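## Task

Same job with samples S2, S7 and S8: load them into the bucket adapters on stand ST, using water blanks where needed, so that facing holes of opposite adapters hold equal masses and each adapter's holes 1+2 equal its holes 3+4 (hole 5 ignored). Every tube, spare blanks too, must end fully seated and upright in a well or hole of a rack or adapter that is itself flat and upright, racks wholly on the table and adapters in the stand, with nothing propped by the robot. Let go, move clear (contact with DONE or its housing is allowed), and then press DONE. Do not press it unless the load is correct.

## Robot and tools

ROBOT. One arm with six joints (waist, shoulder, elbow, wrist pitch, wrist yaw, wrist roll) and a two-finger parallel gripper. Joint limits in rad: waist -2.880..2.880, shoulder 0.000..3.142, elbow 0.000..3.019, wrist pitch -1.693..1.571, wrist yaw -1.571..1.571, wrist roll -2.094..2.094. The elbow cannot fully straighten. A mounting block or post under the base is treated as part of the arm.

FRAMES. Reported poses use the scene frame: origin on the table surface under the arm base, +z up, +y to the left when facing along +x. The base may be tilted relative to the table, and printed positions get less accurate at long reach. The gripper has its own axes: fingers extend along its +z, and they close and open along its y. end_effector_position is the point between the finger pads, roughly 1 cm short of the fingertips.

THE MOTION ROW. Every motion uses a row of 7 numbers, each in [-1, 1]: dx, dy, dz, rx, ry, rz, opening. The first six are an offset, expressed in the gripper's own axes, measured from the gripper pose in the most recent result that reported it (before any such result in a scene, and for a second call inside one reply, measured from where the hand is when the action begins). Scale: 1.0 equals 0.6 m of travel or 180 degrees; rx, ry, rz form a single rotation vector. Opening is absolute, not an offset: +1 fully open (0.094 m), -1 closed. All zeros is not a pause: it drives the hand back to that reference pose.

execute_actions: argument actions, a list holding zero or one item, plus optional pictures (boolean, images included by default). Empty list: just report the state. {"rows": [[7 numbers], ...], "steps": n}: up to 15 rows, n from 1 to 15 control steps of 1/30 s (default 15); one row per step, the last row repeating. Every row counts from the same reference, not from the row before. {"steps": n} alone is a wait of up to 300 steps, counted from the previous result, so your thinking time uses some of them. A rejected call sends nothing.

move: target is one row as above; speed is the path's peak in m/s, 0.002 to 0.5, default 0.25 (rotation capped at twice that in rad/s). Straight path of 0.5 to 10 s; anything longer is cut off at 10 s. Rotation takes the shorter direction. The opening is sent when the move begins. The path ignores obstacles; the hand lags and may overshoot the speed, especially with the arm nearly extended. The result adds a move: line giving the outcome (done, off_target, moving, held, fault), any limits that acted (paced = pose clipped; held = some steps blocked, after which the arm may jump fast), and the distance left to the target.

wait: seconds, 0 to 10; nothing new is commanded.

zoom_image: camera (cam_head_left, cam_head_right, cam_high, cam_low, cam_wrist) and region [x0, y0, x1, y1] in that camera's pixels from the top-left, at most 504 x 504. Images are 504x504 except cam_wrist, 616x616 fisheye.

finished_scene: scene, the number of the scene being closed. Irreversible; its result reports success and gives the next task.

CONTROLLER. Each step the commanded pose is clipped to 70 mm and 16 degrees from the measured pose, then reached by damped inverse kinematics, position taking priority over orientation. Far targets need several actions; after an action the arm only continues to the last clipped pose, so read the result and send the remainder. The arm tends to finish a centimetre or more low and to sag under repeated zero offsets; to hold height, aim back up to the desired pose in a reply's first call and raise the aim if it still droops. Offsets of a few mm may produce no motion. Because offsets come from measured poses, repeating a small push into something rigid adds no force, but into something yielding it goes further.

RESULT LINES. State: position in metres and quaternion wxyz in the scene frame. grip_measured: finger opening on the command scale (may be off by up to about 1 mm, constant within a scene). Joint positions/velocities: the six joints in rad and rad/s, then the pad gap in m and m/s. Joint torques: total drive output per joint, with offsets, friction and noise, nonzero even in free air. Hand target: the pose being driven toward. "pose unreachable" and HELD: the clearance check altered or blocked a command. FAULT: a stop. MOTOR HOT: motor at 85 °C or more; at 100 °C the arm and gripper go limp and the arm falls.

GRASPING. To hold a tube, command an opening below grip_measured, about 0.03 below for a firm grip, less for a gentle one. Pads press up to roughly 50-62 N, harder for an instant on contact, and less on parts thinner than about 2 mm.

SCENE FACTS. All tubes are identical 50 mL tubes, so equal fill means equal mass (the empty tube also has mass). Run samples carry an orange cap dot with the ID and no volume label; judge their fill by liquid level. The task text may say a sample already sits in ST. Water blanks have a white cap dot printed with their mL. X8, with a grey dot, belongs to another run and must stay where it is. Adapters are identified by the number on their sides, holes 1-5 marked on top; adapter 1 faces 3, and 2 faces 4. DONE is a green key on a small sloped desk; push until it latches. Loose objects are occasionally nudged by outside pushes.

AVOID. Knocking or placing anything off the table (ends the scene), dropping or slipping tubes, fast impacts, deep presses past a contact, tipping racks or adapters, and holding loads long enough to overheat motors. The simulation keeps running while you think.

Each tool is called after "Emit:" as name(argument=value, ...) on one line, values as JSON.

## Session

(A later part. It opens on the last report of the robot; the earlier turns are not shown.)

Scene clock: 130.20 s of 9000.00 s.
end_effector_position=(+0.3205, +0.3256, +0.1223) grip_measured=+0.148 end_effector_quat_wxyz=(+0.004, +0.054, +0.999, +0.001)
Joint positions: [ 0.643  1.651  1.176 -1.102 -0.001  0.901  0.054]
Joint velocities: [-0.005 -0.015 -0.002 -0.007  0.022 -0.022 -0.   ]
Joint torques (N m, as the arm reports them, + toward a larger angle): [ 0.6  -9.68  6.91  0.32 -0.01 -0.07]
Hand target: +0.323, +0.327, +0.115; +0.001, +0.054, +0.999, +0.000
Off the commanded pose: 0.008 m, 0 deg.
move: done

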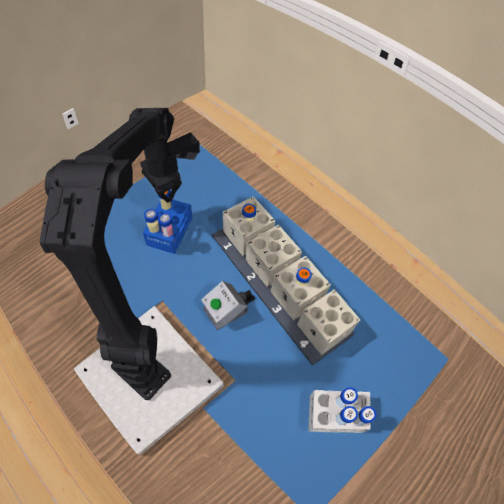

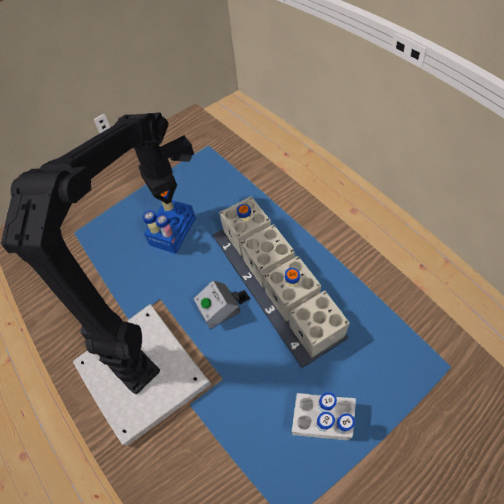

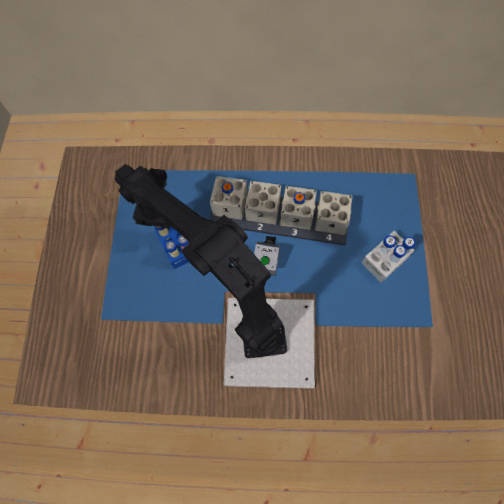

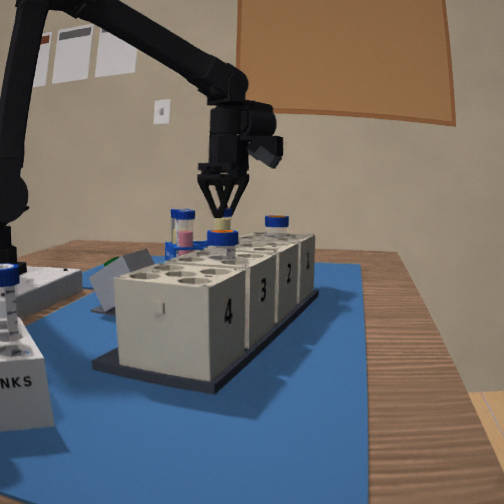

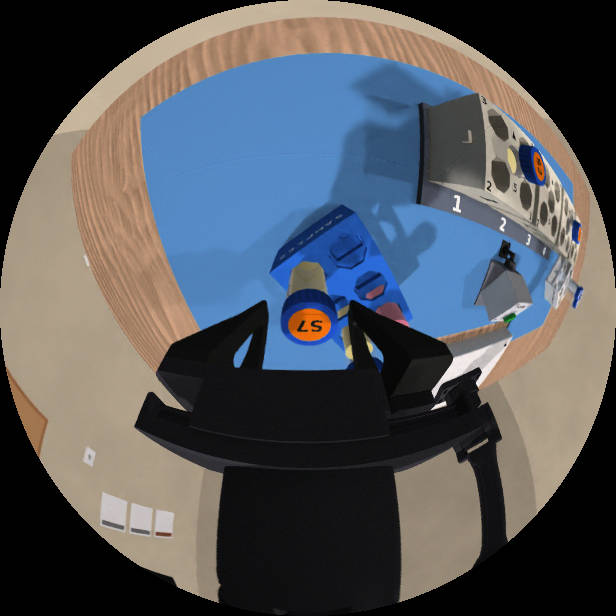

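Emit:
move(target=[0,0,0.004,0,0,0,-0.345])

Emit:
move(target=[-0.012,0.012,-0.27,-0.006,-0.008,0,-0.345], speed=0.1)

Scene clock: 132.77 s of 9000.00 s.
end_effector_position=(+0.3204, +0.3255, +0.1222) grip_measured=-0.318 end_effector_quat_wxyz=(+0.004, +0.054, +0.999, +0.000)
Joint positions: [ 0.643  1.651  1.176 -1.102 -0.001  0.901  0.032]
Joint velocities: [ 0.005 -0.024 -0.012  0.027 -0.022 -0.051  0.001]
Joint torques (N m, as the arm reports them, + toward a larger angle): [  0.9  -10.56   6.53   0.14   0.09  -0.04]
Hand target: +0.321, +0.326, +0.120; +0.004, +0.054, +0.999, +0.001
Off the commanded pose: 0.002 m, 0 deg.
move: done

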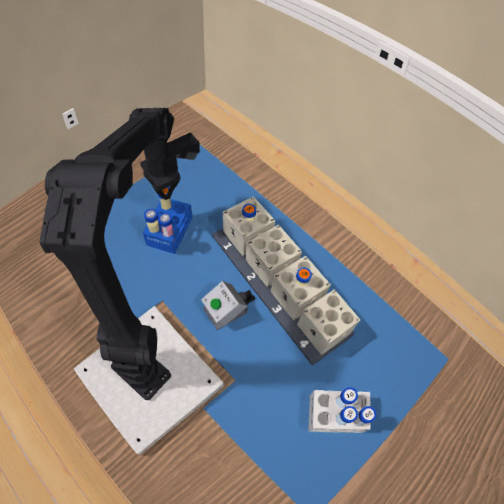

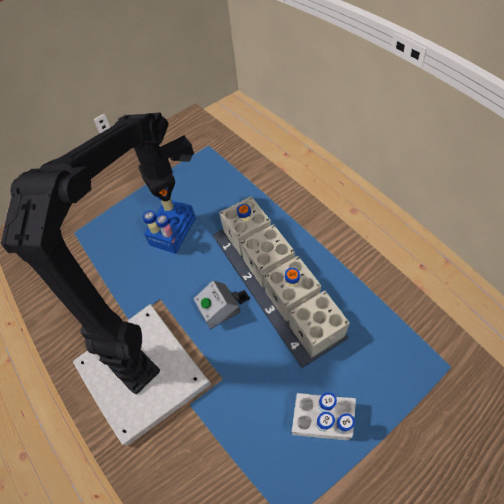

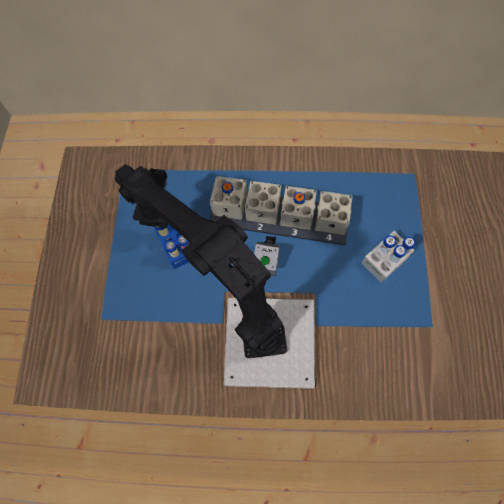

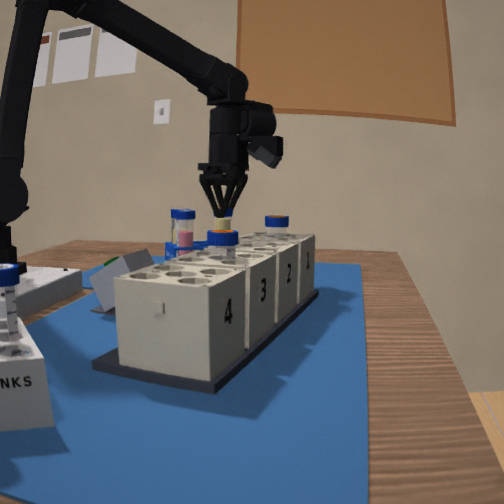

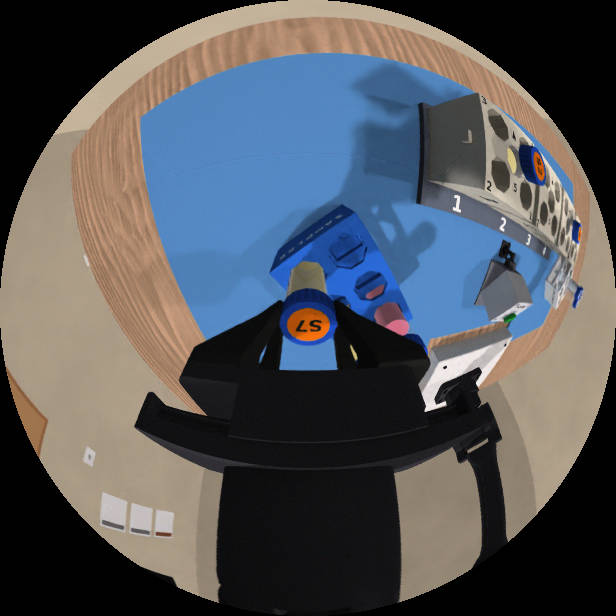

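Scene clock: 134.77 s of 9000.00 s.
end_effector_position=(+0.3195, +0.3245, +0.2547) grip_measured=-0.318 end_effector_quat_wxyz=(-0.005, +0.054, +0.998, -0.013)
Joint positions: [ 0.643  1.568  1.439 -1.48   0.004  0.901  0.032]
Joint velocities: [-0.005 -0.015 -0.007  0.002  0.022 -0.037  0.   ]
Joint torques (N m, as the arm reports them, + toward a larger angle): [  0.99 -12.13  11.08  -0.57   0.21  -0.02]
Hand target: +0.325, +0.330, +0.284; +0.017, +0.054, +0.998, +0.009
Off the commanded pose: 0.031 m, 4 deg.
move: off_target

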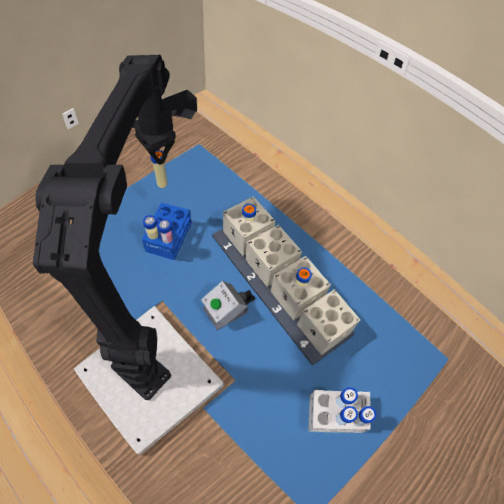

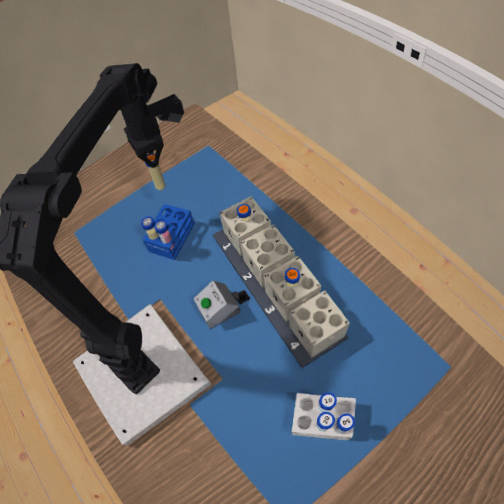

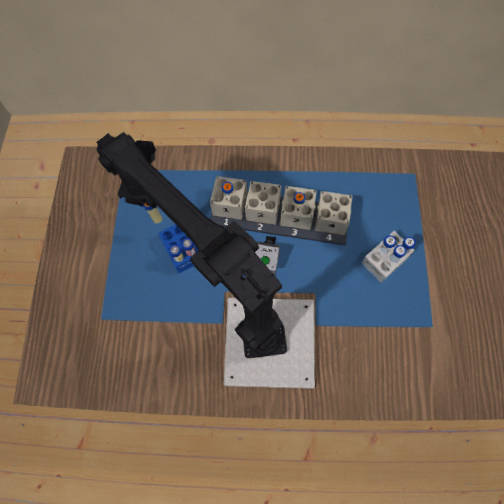

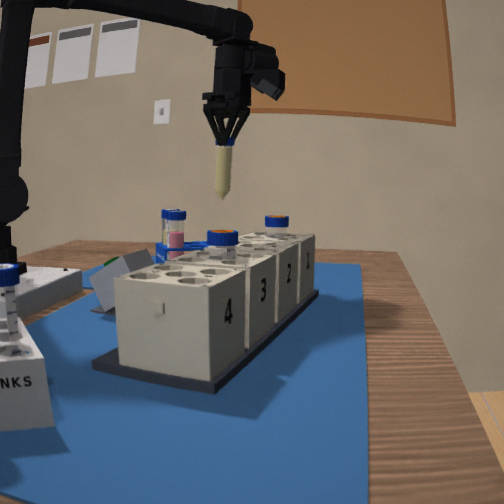

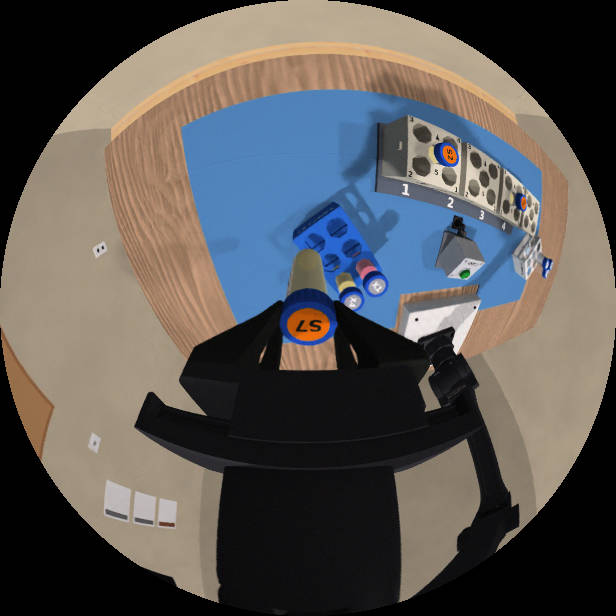

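Emit:
move(target=[-0.25,-0.49,-0.05,-0.008,-0.008,0,-0.345], speed=0.2)

Scene clock: 141.67 s of 9000.00 s.
end_effector_position=(+0.4220, +0.0123, +0.2777) grip_measured=-0.318 end_effector_quat_wxyz=(-0.004, +0.063, +0.998, -0.003)
Joint positions: [-0.114  1.466  1.386 -1.512  0.009  0.162  0.032]
Joint velocities: [ 0.005  0.005 -0.002  0.002  0.051 -0.037 -0.   ]
Joint torques (N m, as the arm reports them, + toward a larger angle): [ 1.57 -8.52 11.18 -0.5  -0.06 -0.11]
Hand target: +0.433, +0.016, +0.292; +0.010, +0.054, +0.999, -0.000
Off the commanded pose: 0.021 m, 2 deg.
After step 90, 1.67 s passed at rest.
move: off_target

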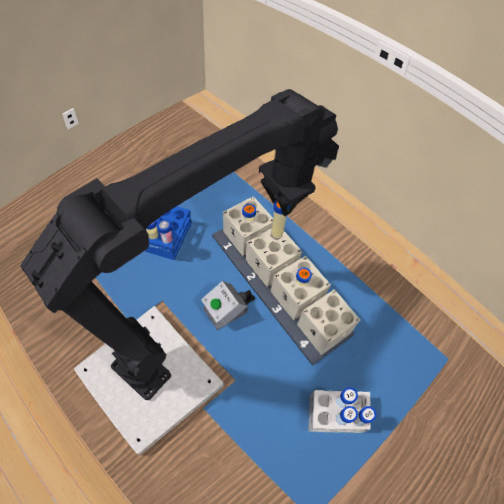

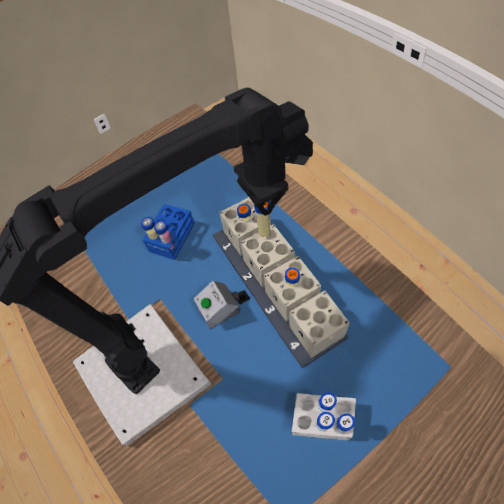

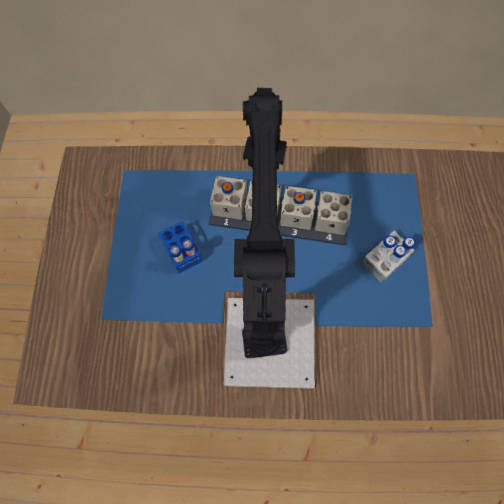

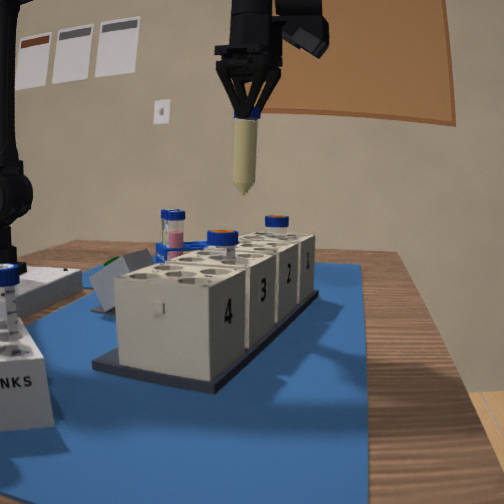

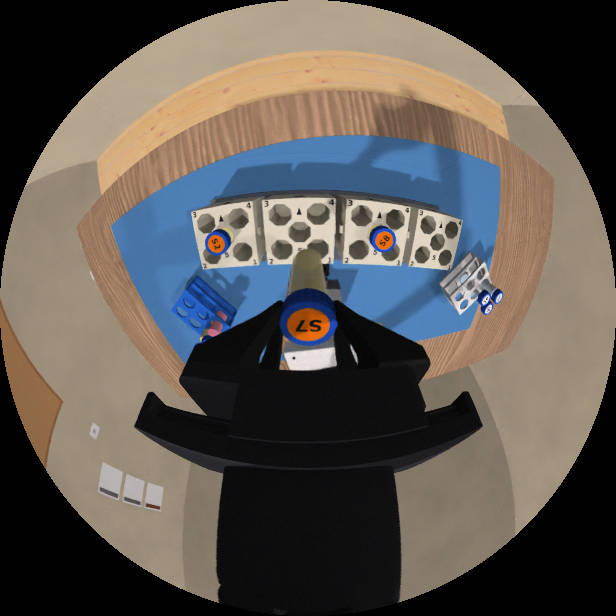

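Emit:
move(target=[-0.022,0.018,0.105,0,-0.004,0,-0.345], speed=0.08)

Emit:
zoom_image(camera="cam_wrist", region=[240,200,380,320])

Scene clock: 145.73 s of 9000.00 s.
end_effector_position=(+0.4310, +0.0177, +0.2161) grip_measured=-0.318 end_effector_quat_wxyz=(-0.003, +0.061, +0.998, -0.003)
Joint positions: [-0.103  1.512  1.272 -1.35   0.009  0.169  0.032]
Joint velocities: [-0.005 -0.005 -0.022  0.002  0.051  0.007 -0.001]
Joint torques (N m, as the arm reports them, + toward a larger angle): [ 1.64 -8.9   7.79  0.39  0.12  0.04]
Hand target: +0.436, +0.021, +0.215; +0.002, +0.063, +0.998, -0.004
Off the commanded pose: 0.006 m, 1 deg.
move: done

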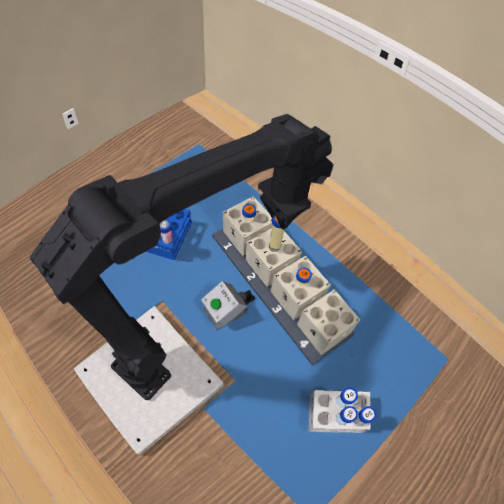

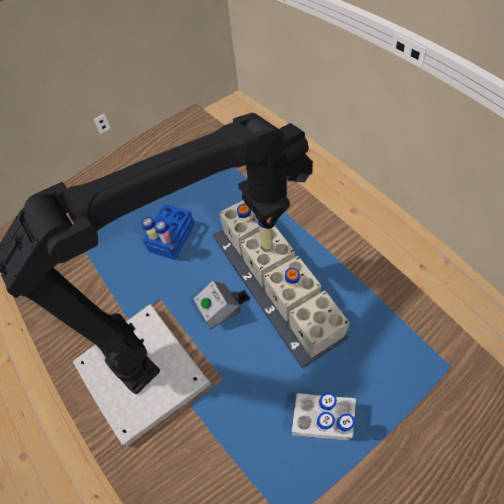

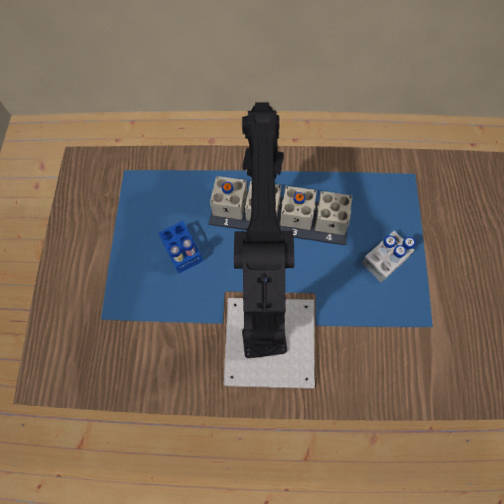

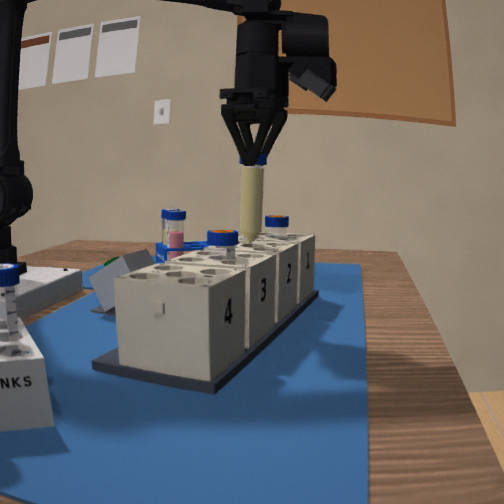

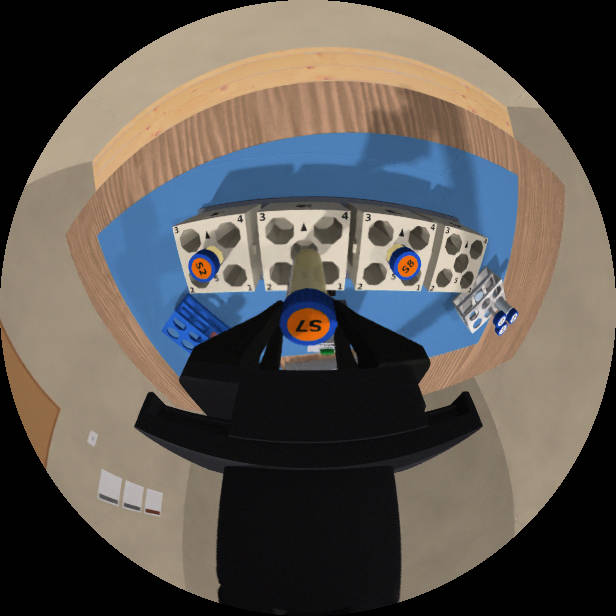

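Region (240, 200, 380, 320) of cam_wrist's 616x616 image, scaled by 3.600, with more detail than that image has; it fills the top 432 rows of this view, and the rest is white.

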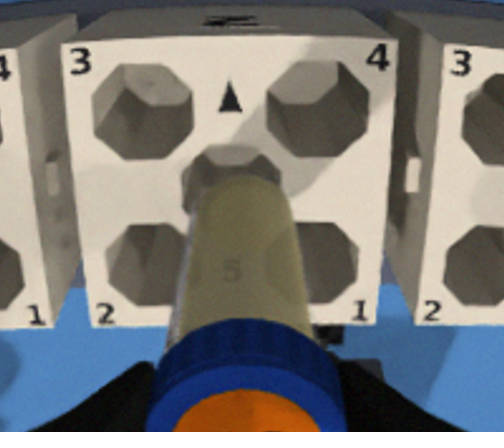

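Emit:
move(target=[-0.012,0.011,0.045,-0.003,-0.004,0,-0.345], speed=0.04)

Emit:
zoom_image(camera="cam_wrist", region=[240,200,380,320])

Scene clock: 148.77 s of 9000.00 s.
end_effector_position=(+0.4341, +0.0200, +0.1933) grip_measured=-0.318 end_effector_quat_wxyz=(+0.002, +0.060, +0.998, +0.001)
Joint positions: [-0.101  1.529  1.229 -1.279  0.003  0.17   0.032]
Joint velocities: [-0.005 -0.005 -0.022 -0.027 -0.022 -0.022 -0.001]
Joint torques (N m, as the arm reports them, + toward a larger angle): [ 1.55 -8.74  7.58  0.45  0.02  0.04]
Hand target: +0.439, +0.023, +0.189; +0.004, +0.061, +0.998, +0.001
Off the commanded pose: 0.007 m, 0 deg.
move: done

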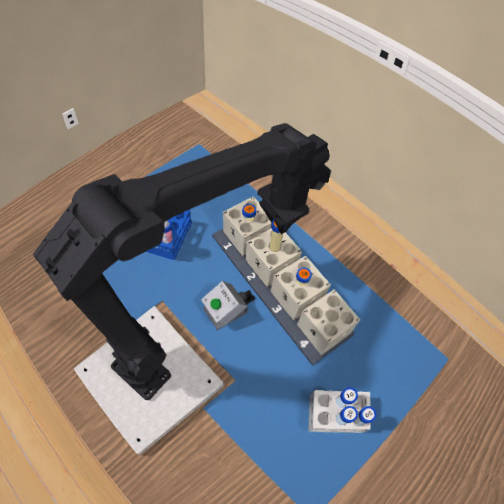

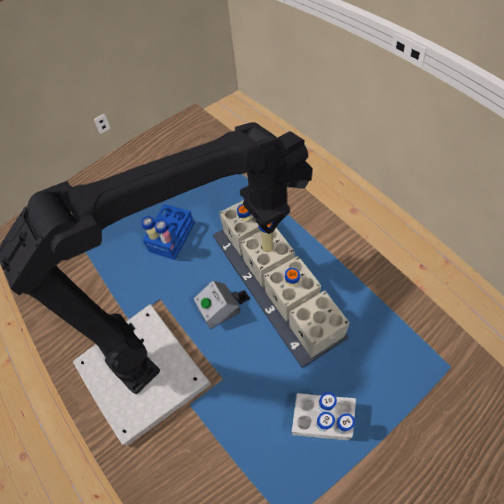

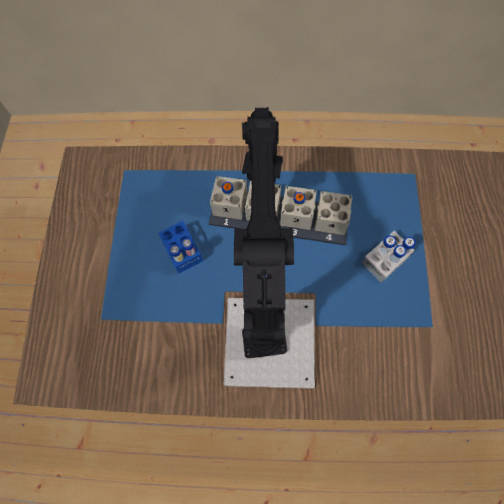

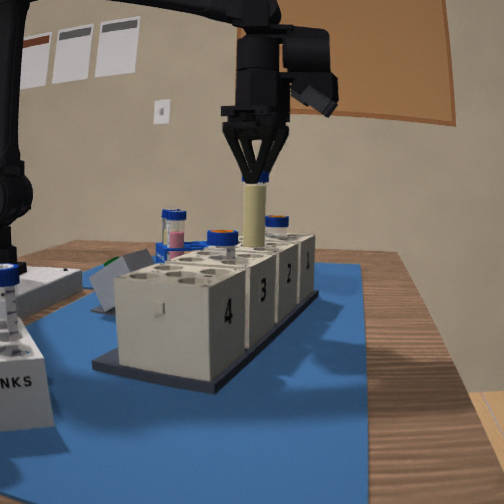

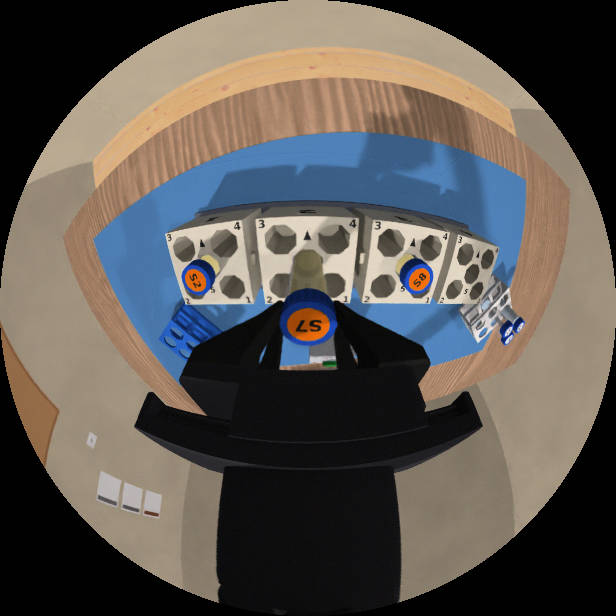

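Region (240, 200, 380, 320) of cam_wrist's 616x616 image, scaled by 3.600, with more detail than that image has; it fills the top 432 rows of this view, and the rest is white.

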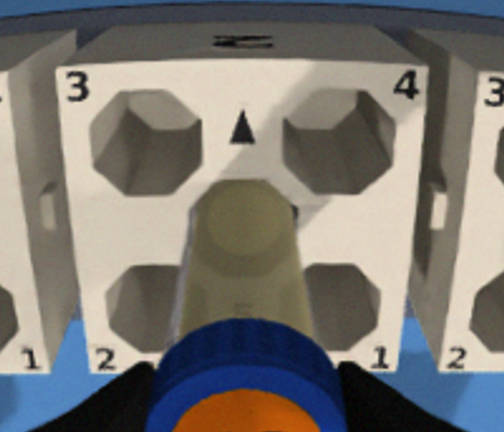

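Emit:
move(target=[-0.004,0,0.123,0,0,0,-0.345], speed=0.05)

Scene clock: 151.97 s of 9000.00 s.
end_effector_position=(+0.4334, +0.0203, +0.1256) grip_measured=-0.318 end_effector_quat_wxyz=(+0.002, +0.060, +0.998, +0.001)
Joint positions: [-0.101  1.593  1.113 -1.099  0.003  0.17   0.032]
Joint velocities: [-0.015 -0.005  0.012  0.002 -0.007  0.051  0.   ]
Joint torques (N m, as the arm reports them, + toward a larger angle): [ 0.78 -9.01  6.93  0.48  0.04 -0.06]
Hand target: +0.437, +0.019, +0.119; +0.002, +0.060, +0.998, +0.001
Off the commanded pose: 0.007 m, 0 deg.
move: done

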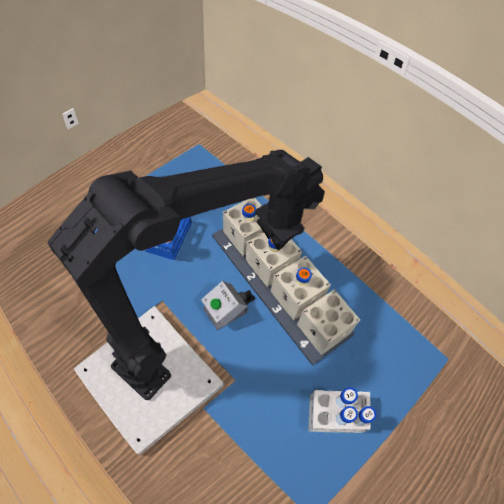

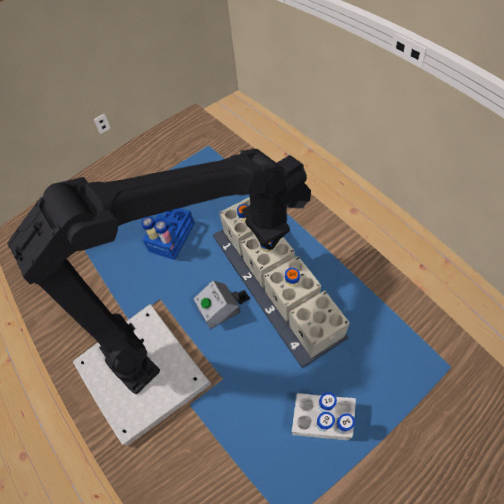

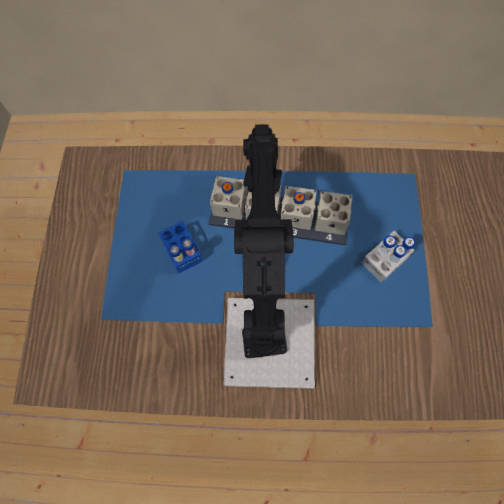

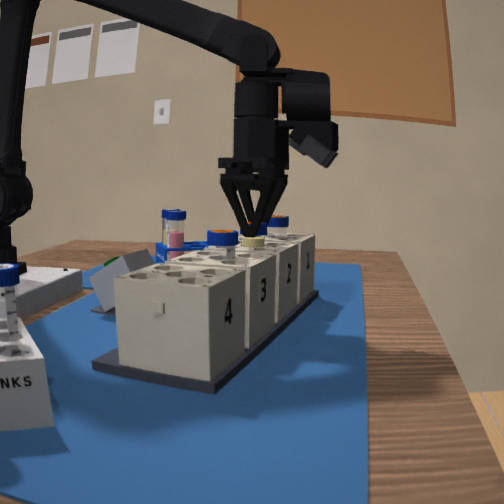

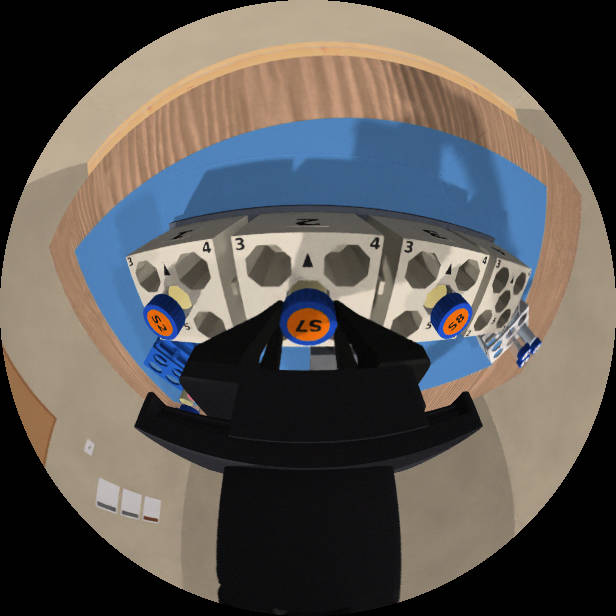

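Emit:
move(target=[0,0,0,0,0,0,0.1])

Emit:
move(target=[-0.01,0,-0.15,0,-0.008,0,0.1], speed=0.12)

Emit:
move(target=[0.15,-0.735,-0.03,0,0,0.23,0.1], speed=0.25)

Scene clock: 156.47 s of 9000.00 s.
end_effector_position=(+0.4328, +0.0202, +0.1250) grip_measured=+0.098 end_effector_quat_wxyz=(+0.002, +0.060, +0.998, +0.001)
Joint positions: [-0.101  1.593  1.112 -1.099  0.003  0.17   0.052]
Joint velocities: [-0.015 -0.005 -0.007  0.002 -0.037 -0.066 -0.001]
Joint torques (N m, as the arm reports them, + toward a larger angle): [  1.05 -10.12   6.86  -0.06   0.05  -0.04]
Hand target: +0.433, +0.020, +0.126; +0.002, +0.060, +0.998, +0.001
Off the commanded pose: 0.001 m, 0 deg.
After step 90, 0.80 s passed at rest.
move: done

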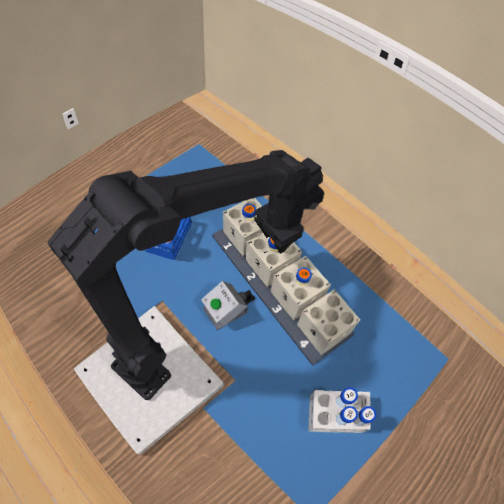

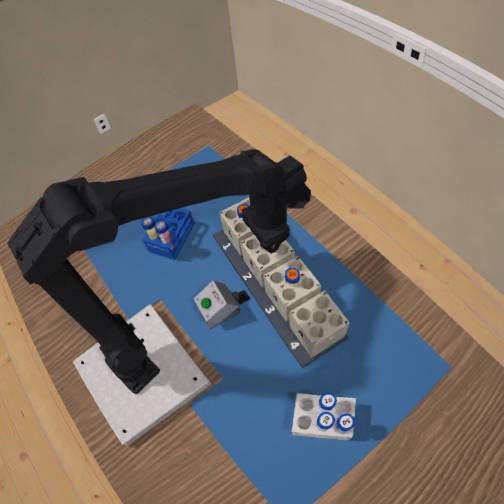

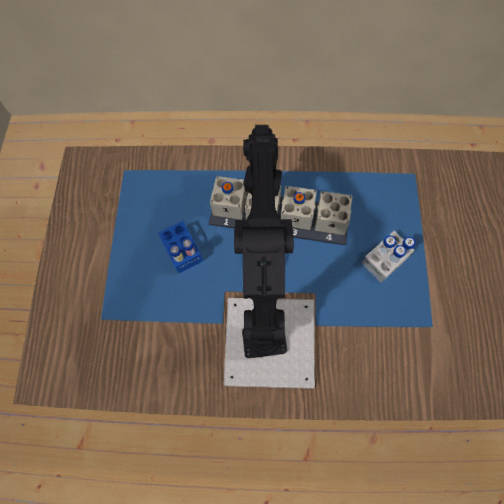

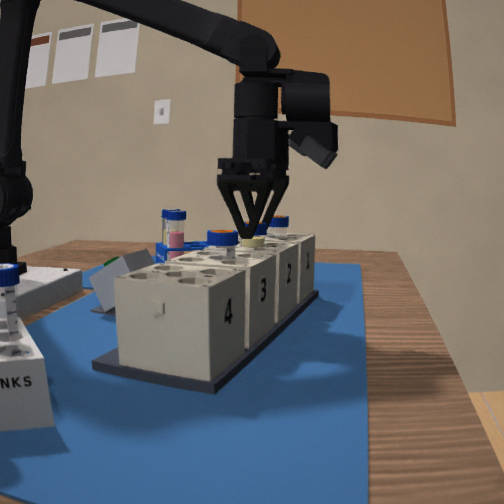

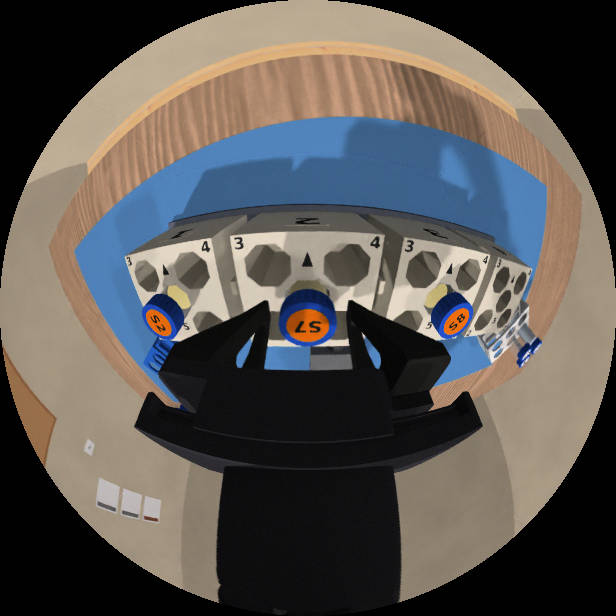

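Scene clock: 157.57 s of 9000.00 s.
end_effector_position=(+0.4261, +0.0194, +0.1934) grip_measured=+0.098 end_effector_quat_wxyz=(-0.009, +0.060, +0.998, -0.001)
Joint positions: [-0.101  1.522  1.222 -1.301  0.004  0.17   0.052]
Joint velocities: [ 0.005 -0.005  0.007 -0.012  0.037 -0.037 -0.   ]
Joint torques (N m, as the arm reports them, + toward a larger angle): [  1.13 -10.69  10.29  -0.52   0.15  -0.03]
Hand target: +0.437, +0.020, +0.215; +0.014, +0.060, +0.998, -0.000
Off the commanded pose: 0.025 m, 3 deg.
move: off_target

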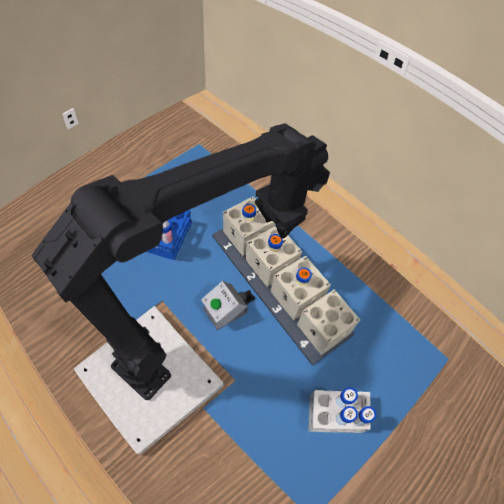

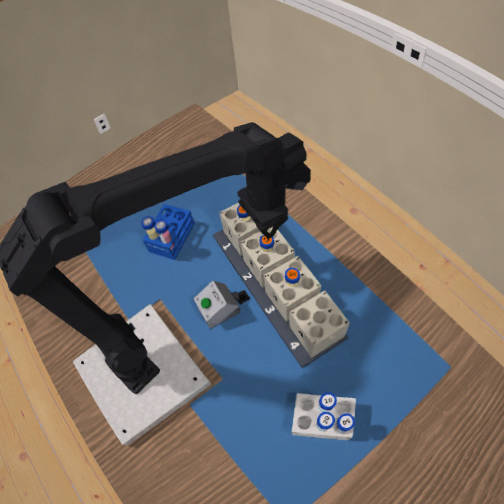

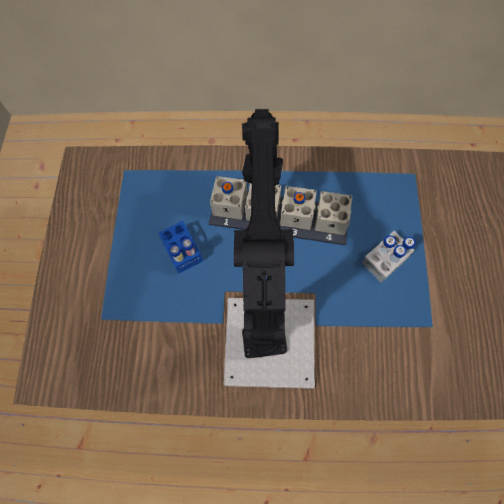

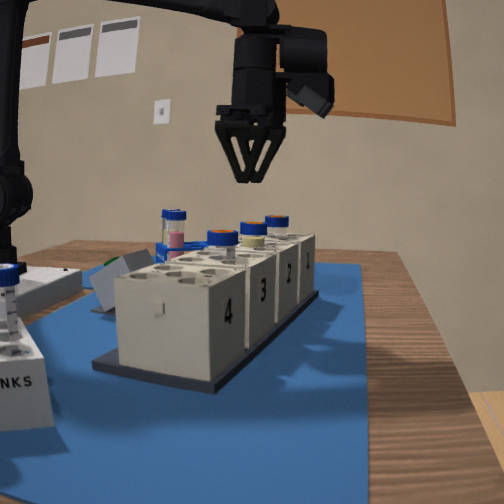

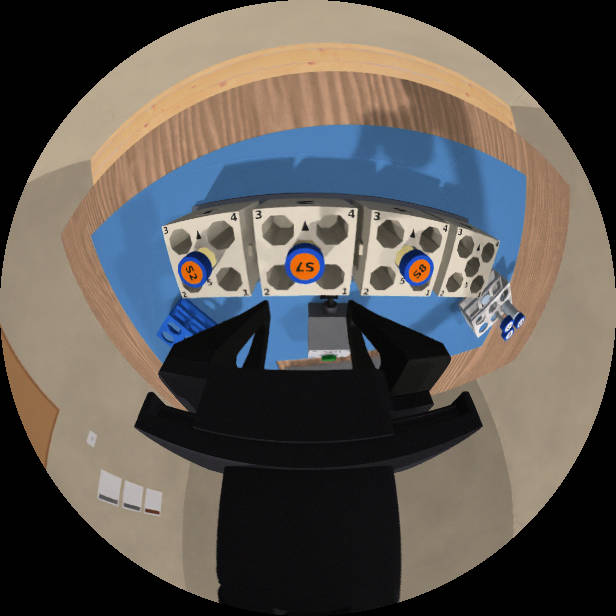

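Scene clock: 159.90 s of 9000.00 s.
end_effector_position=(+0.2695, -0.3966, +0.2053) grip_measured=+0.098 end_effector_quat_wxyz=(-0.014, +0.416, +0.909, +0.003)
Joint positions: [-1.11   1.641  1.407 -1.368  0.023 -0.101  0.052]
Joint velocities: [ 0.005 -0.015 -0.012 -0.002 -0.022 -0.11  -0.001]
Joint torques (N m, as the arm reports them, + toward a larger angle): [  1.74 -10.67  10.81  -0.52   0.07  -0.09]
Hand target: +0.279, -0.406, +0.216; -0.005, +0.409, +0.912, -0.003
Off the commanded pose: 0.021 m, 1 deg.
move: off_target

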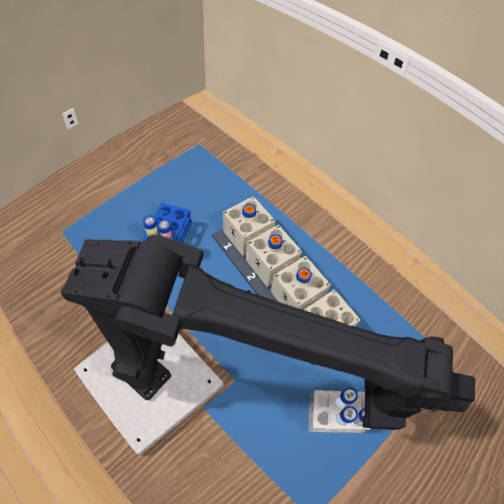

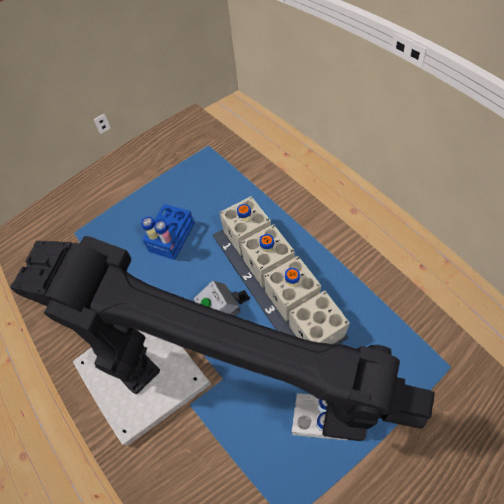

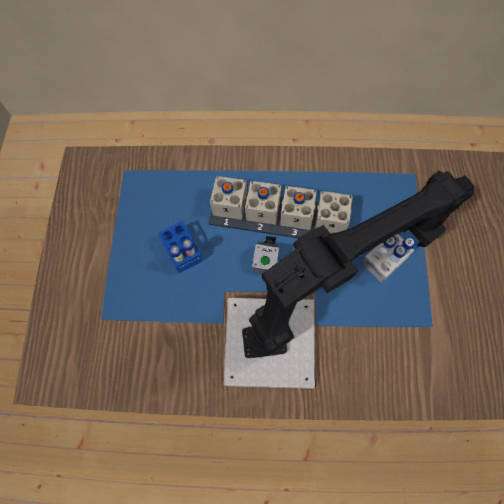

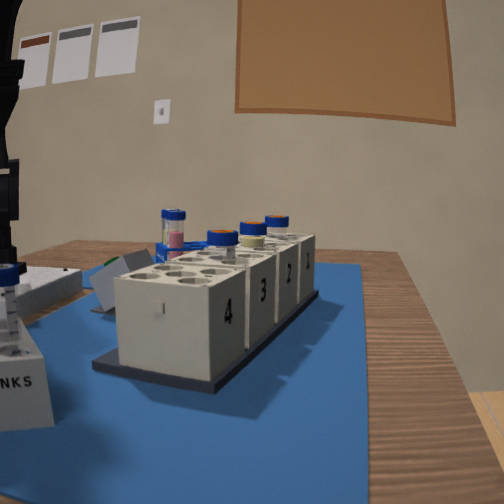

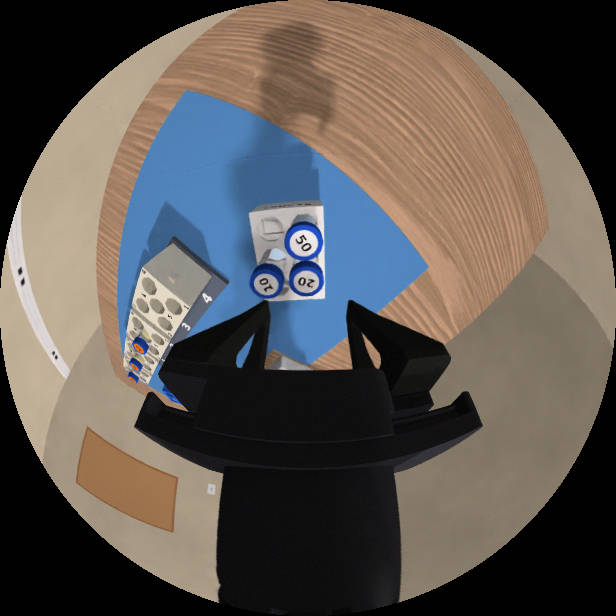

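Emit:
move(target=[-0.048,0.008,0.09,0,-0.012,0,0.1], speed=0.08)

Scene clock: 164.33 s of 9000.00 s.
end_effector_position=(+0.2845, -0.4139, +0.1555) grip_measured=+0.098 end_effector_quat_wxyz=(+0.000, +0.415, +0.910, -0.006)
Joint positions: [-1.107  1.714  1.365 -1.219  0.023 -0.101  0.052]
Joint velocities: [-0.015 -0.005 -0.007 -0.027  0.037  0.037 -0.   ]
Joint torques (N m, as the arm reports them, + toward a larger angle): [  1.81 -11.39   7.36   0.42  -0.07   0.05]
Hand target: +0.290, -0.415, +0.150; +0.003, +0.416, +0.909, -0.005
Off the commanded pose: 0.008 m, 0 deg.
After step 90, 0.30 s passed at rest.
move: done

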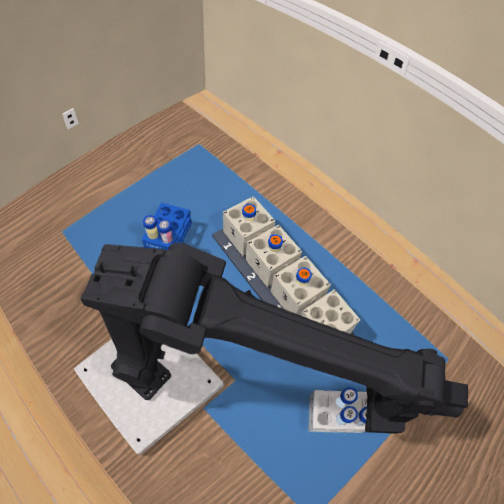

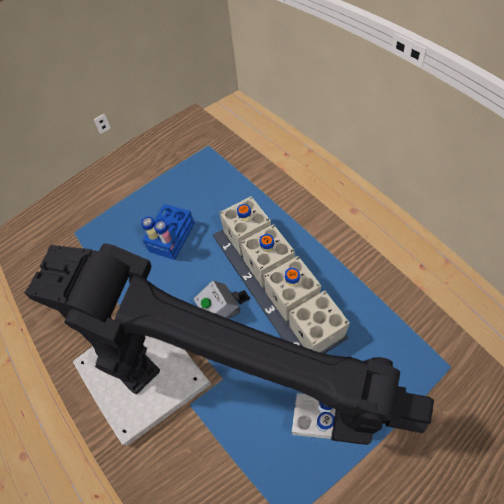

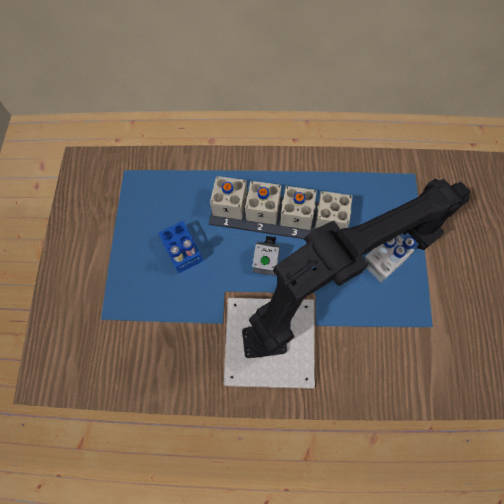

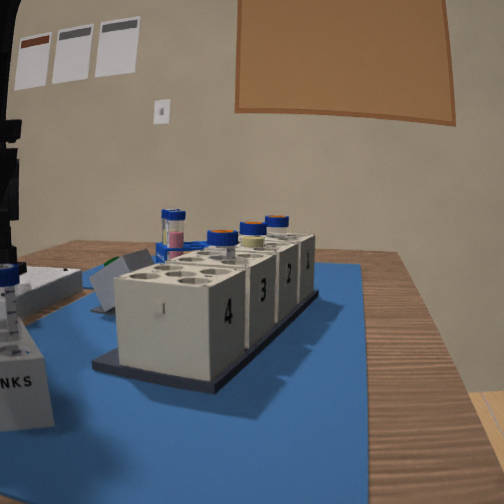

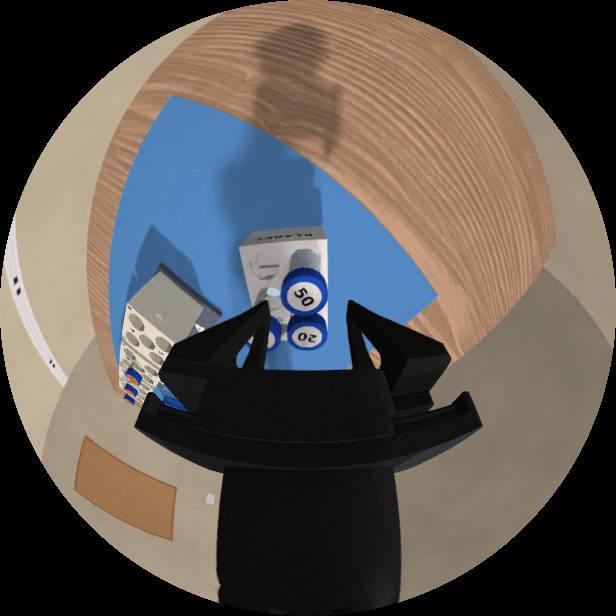

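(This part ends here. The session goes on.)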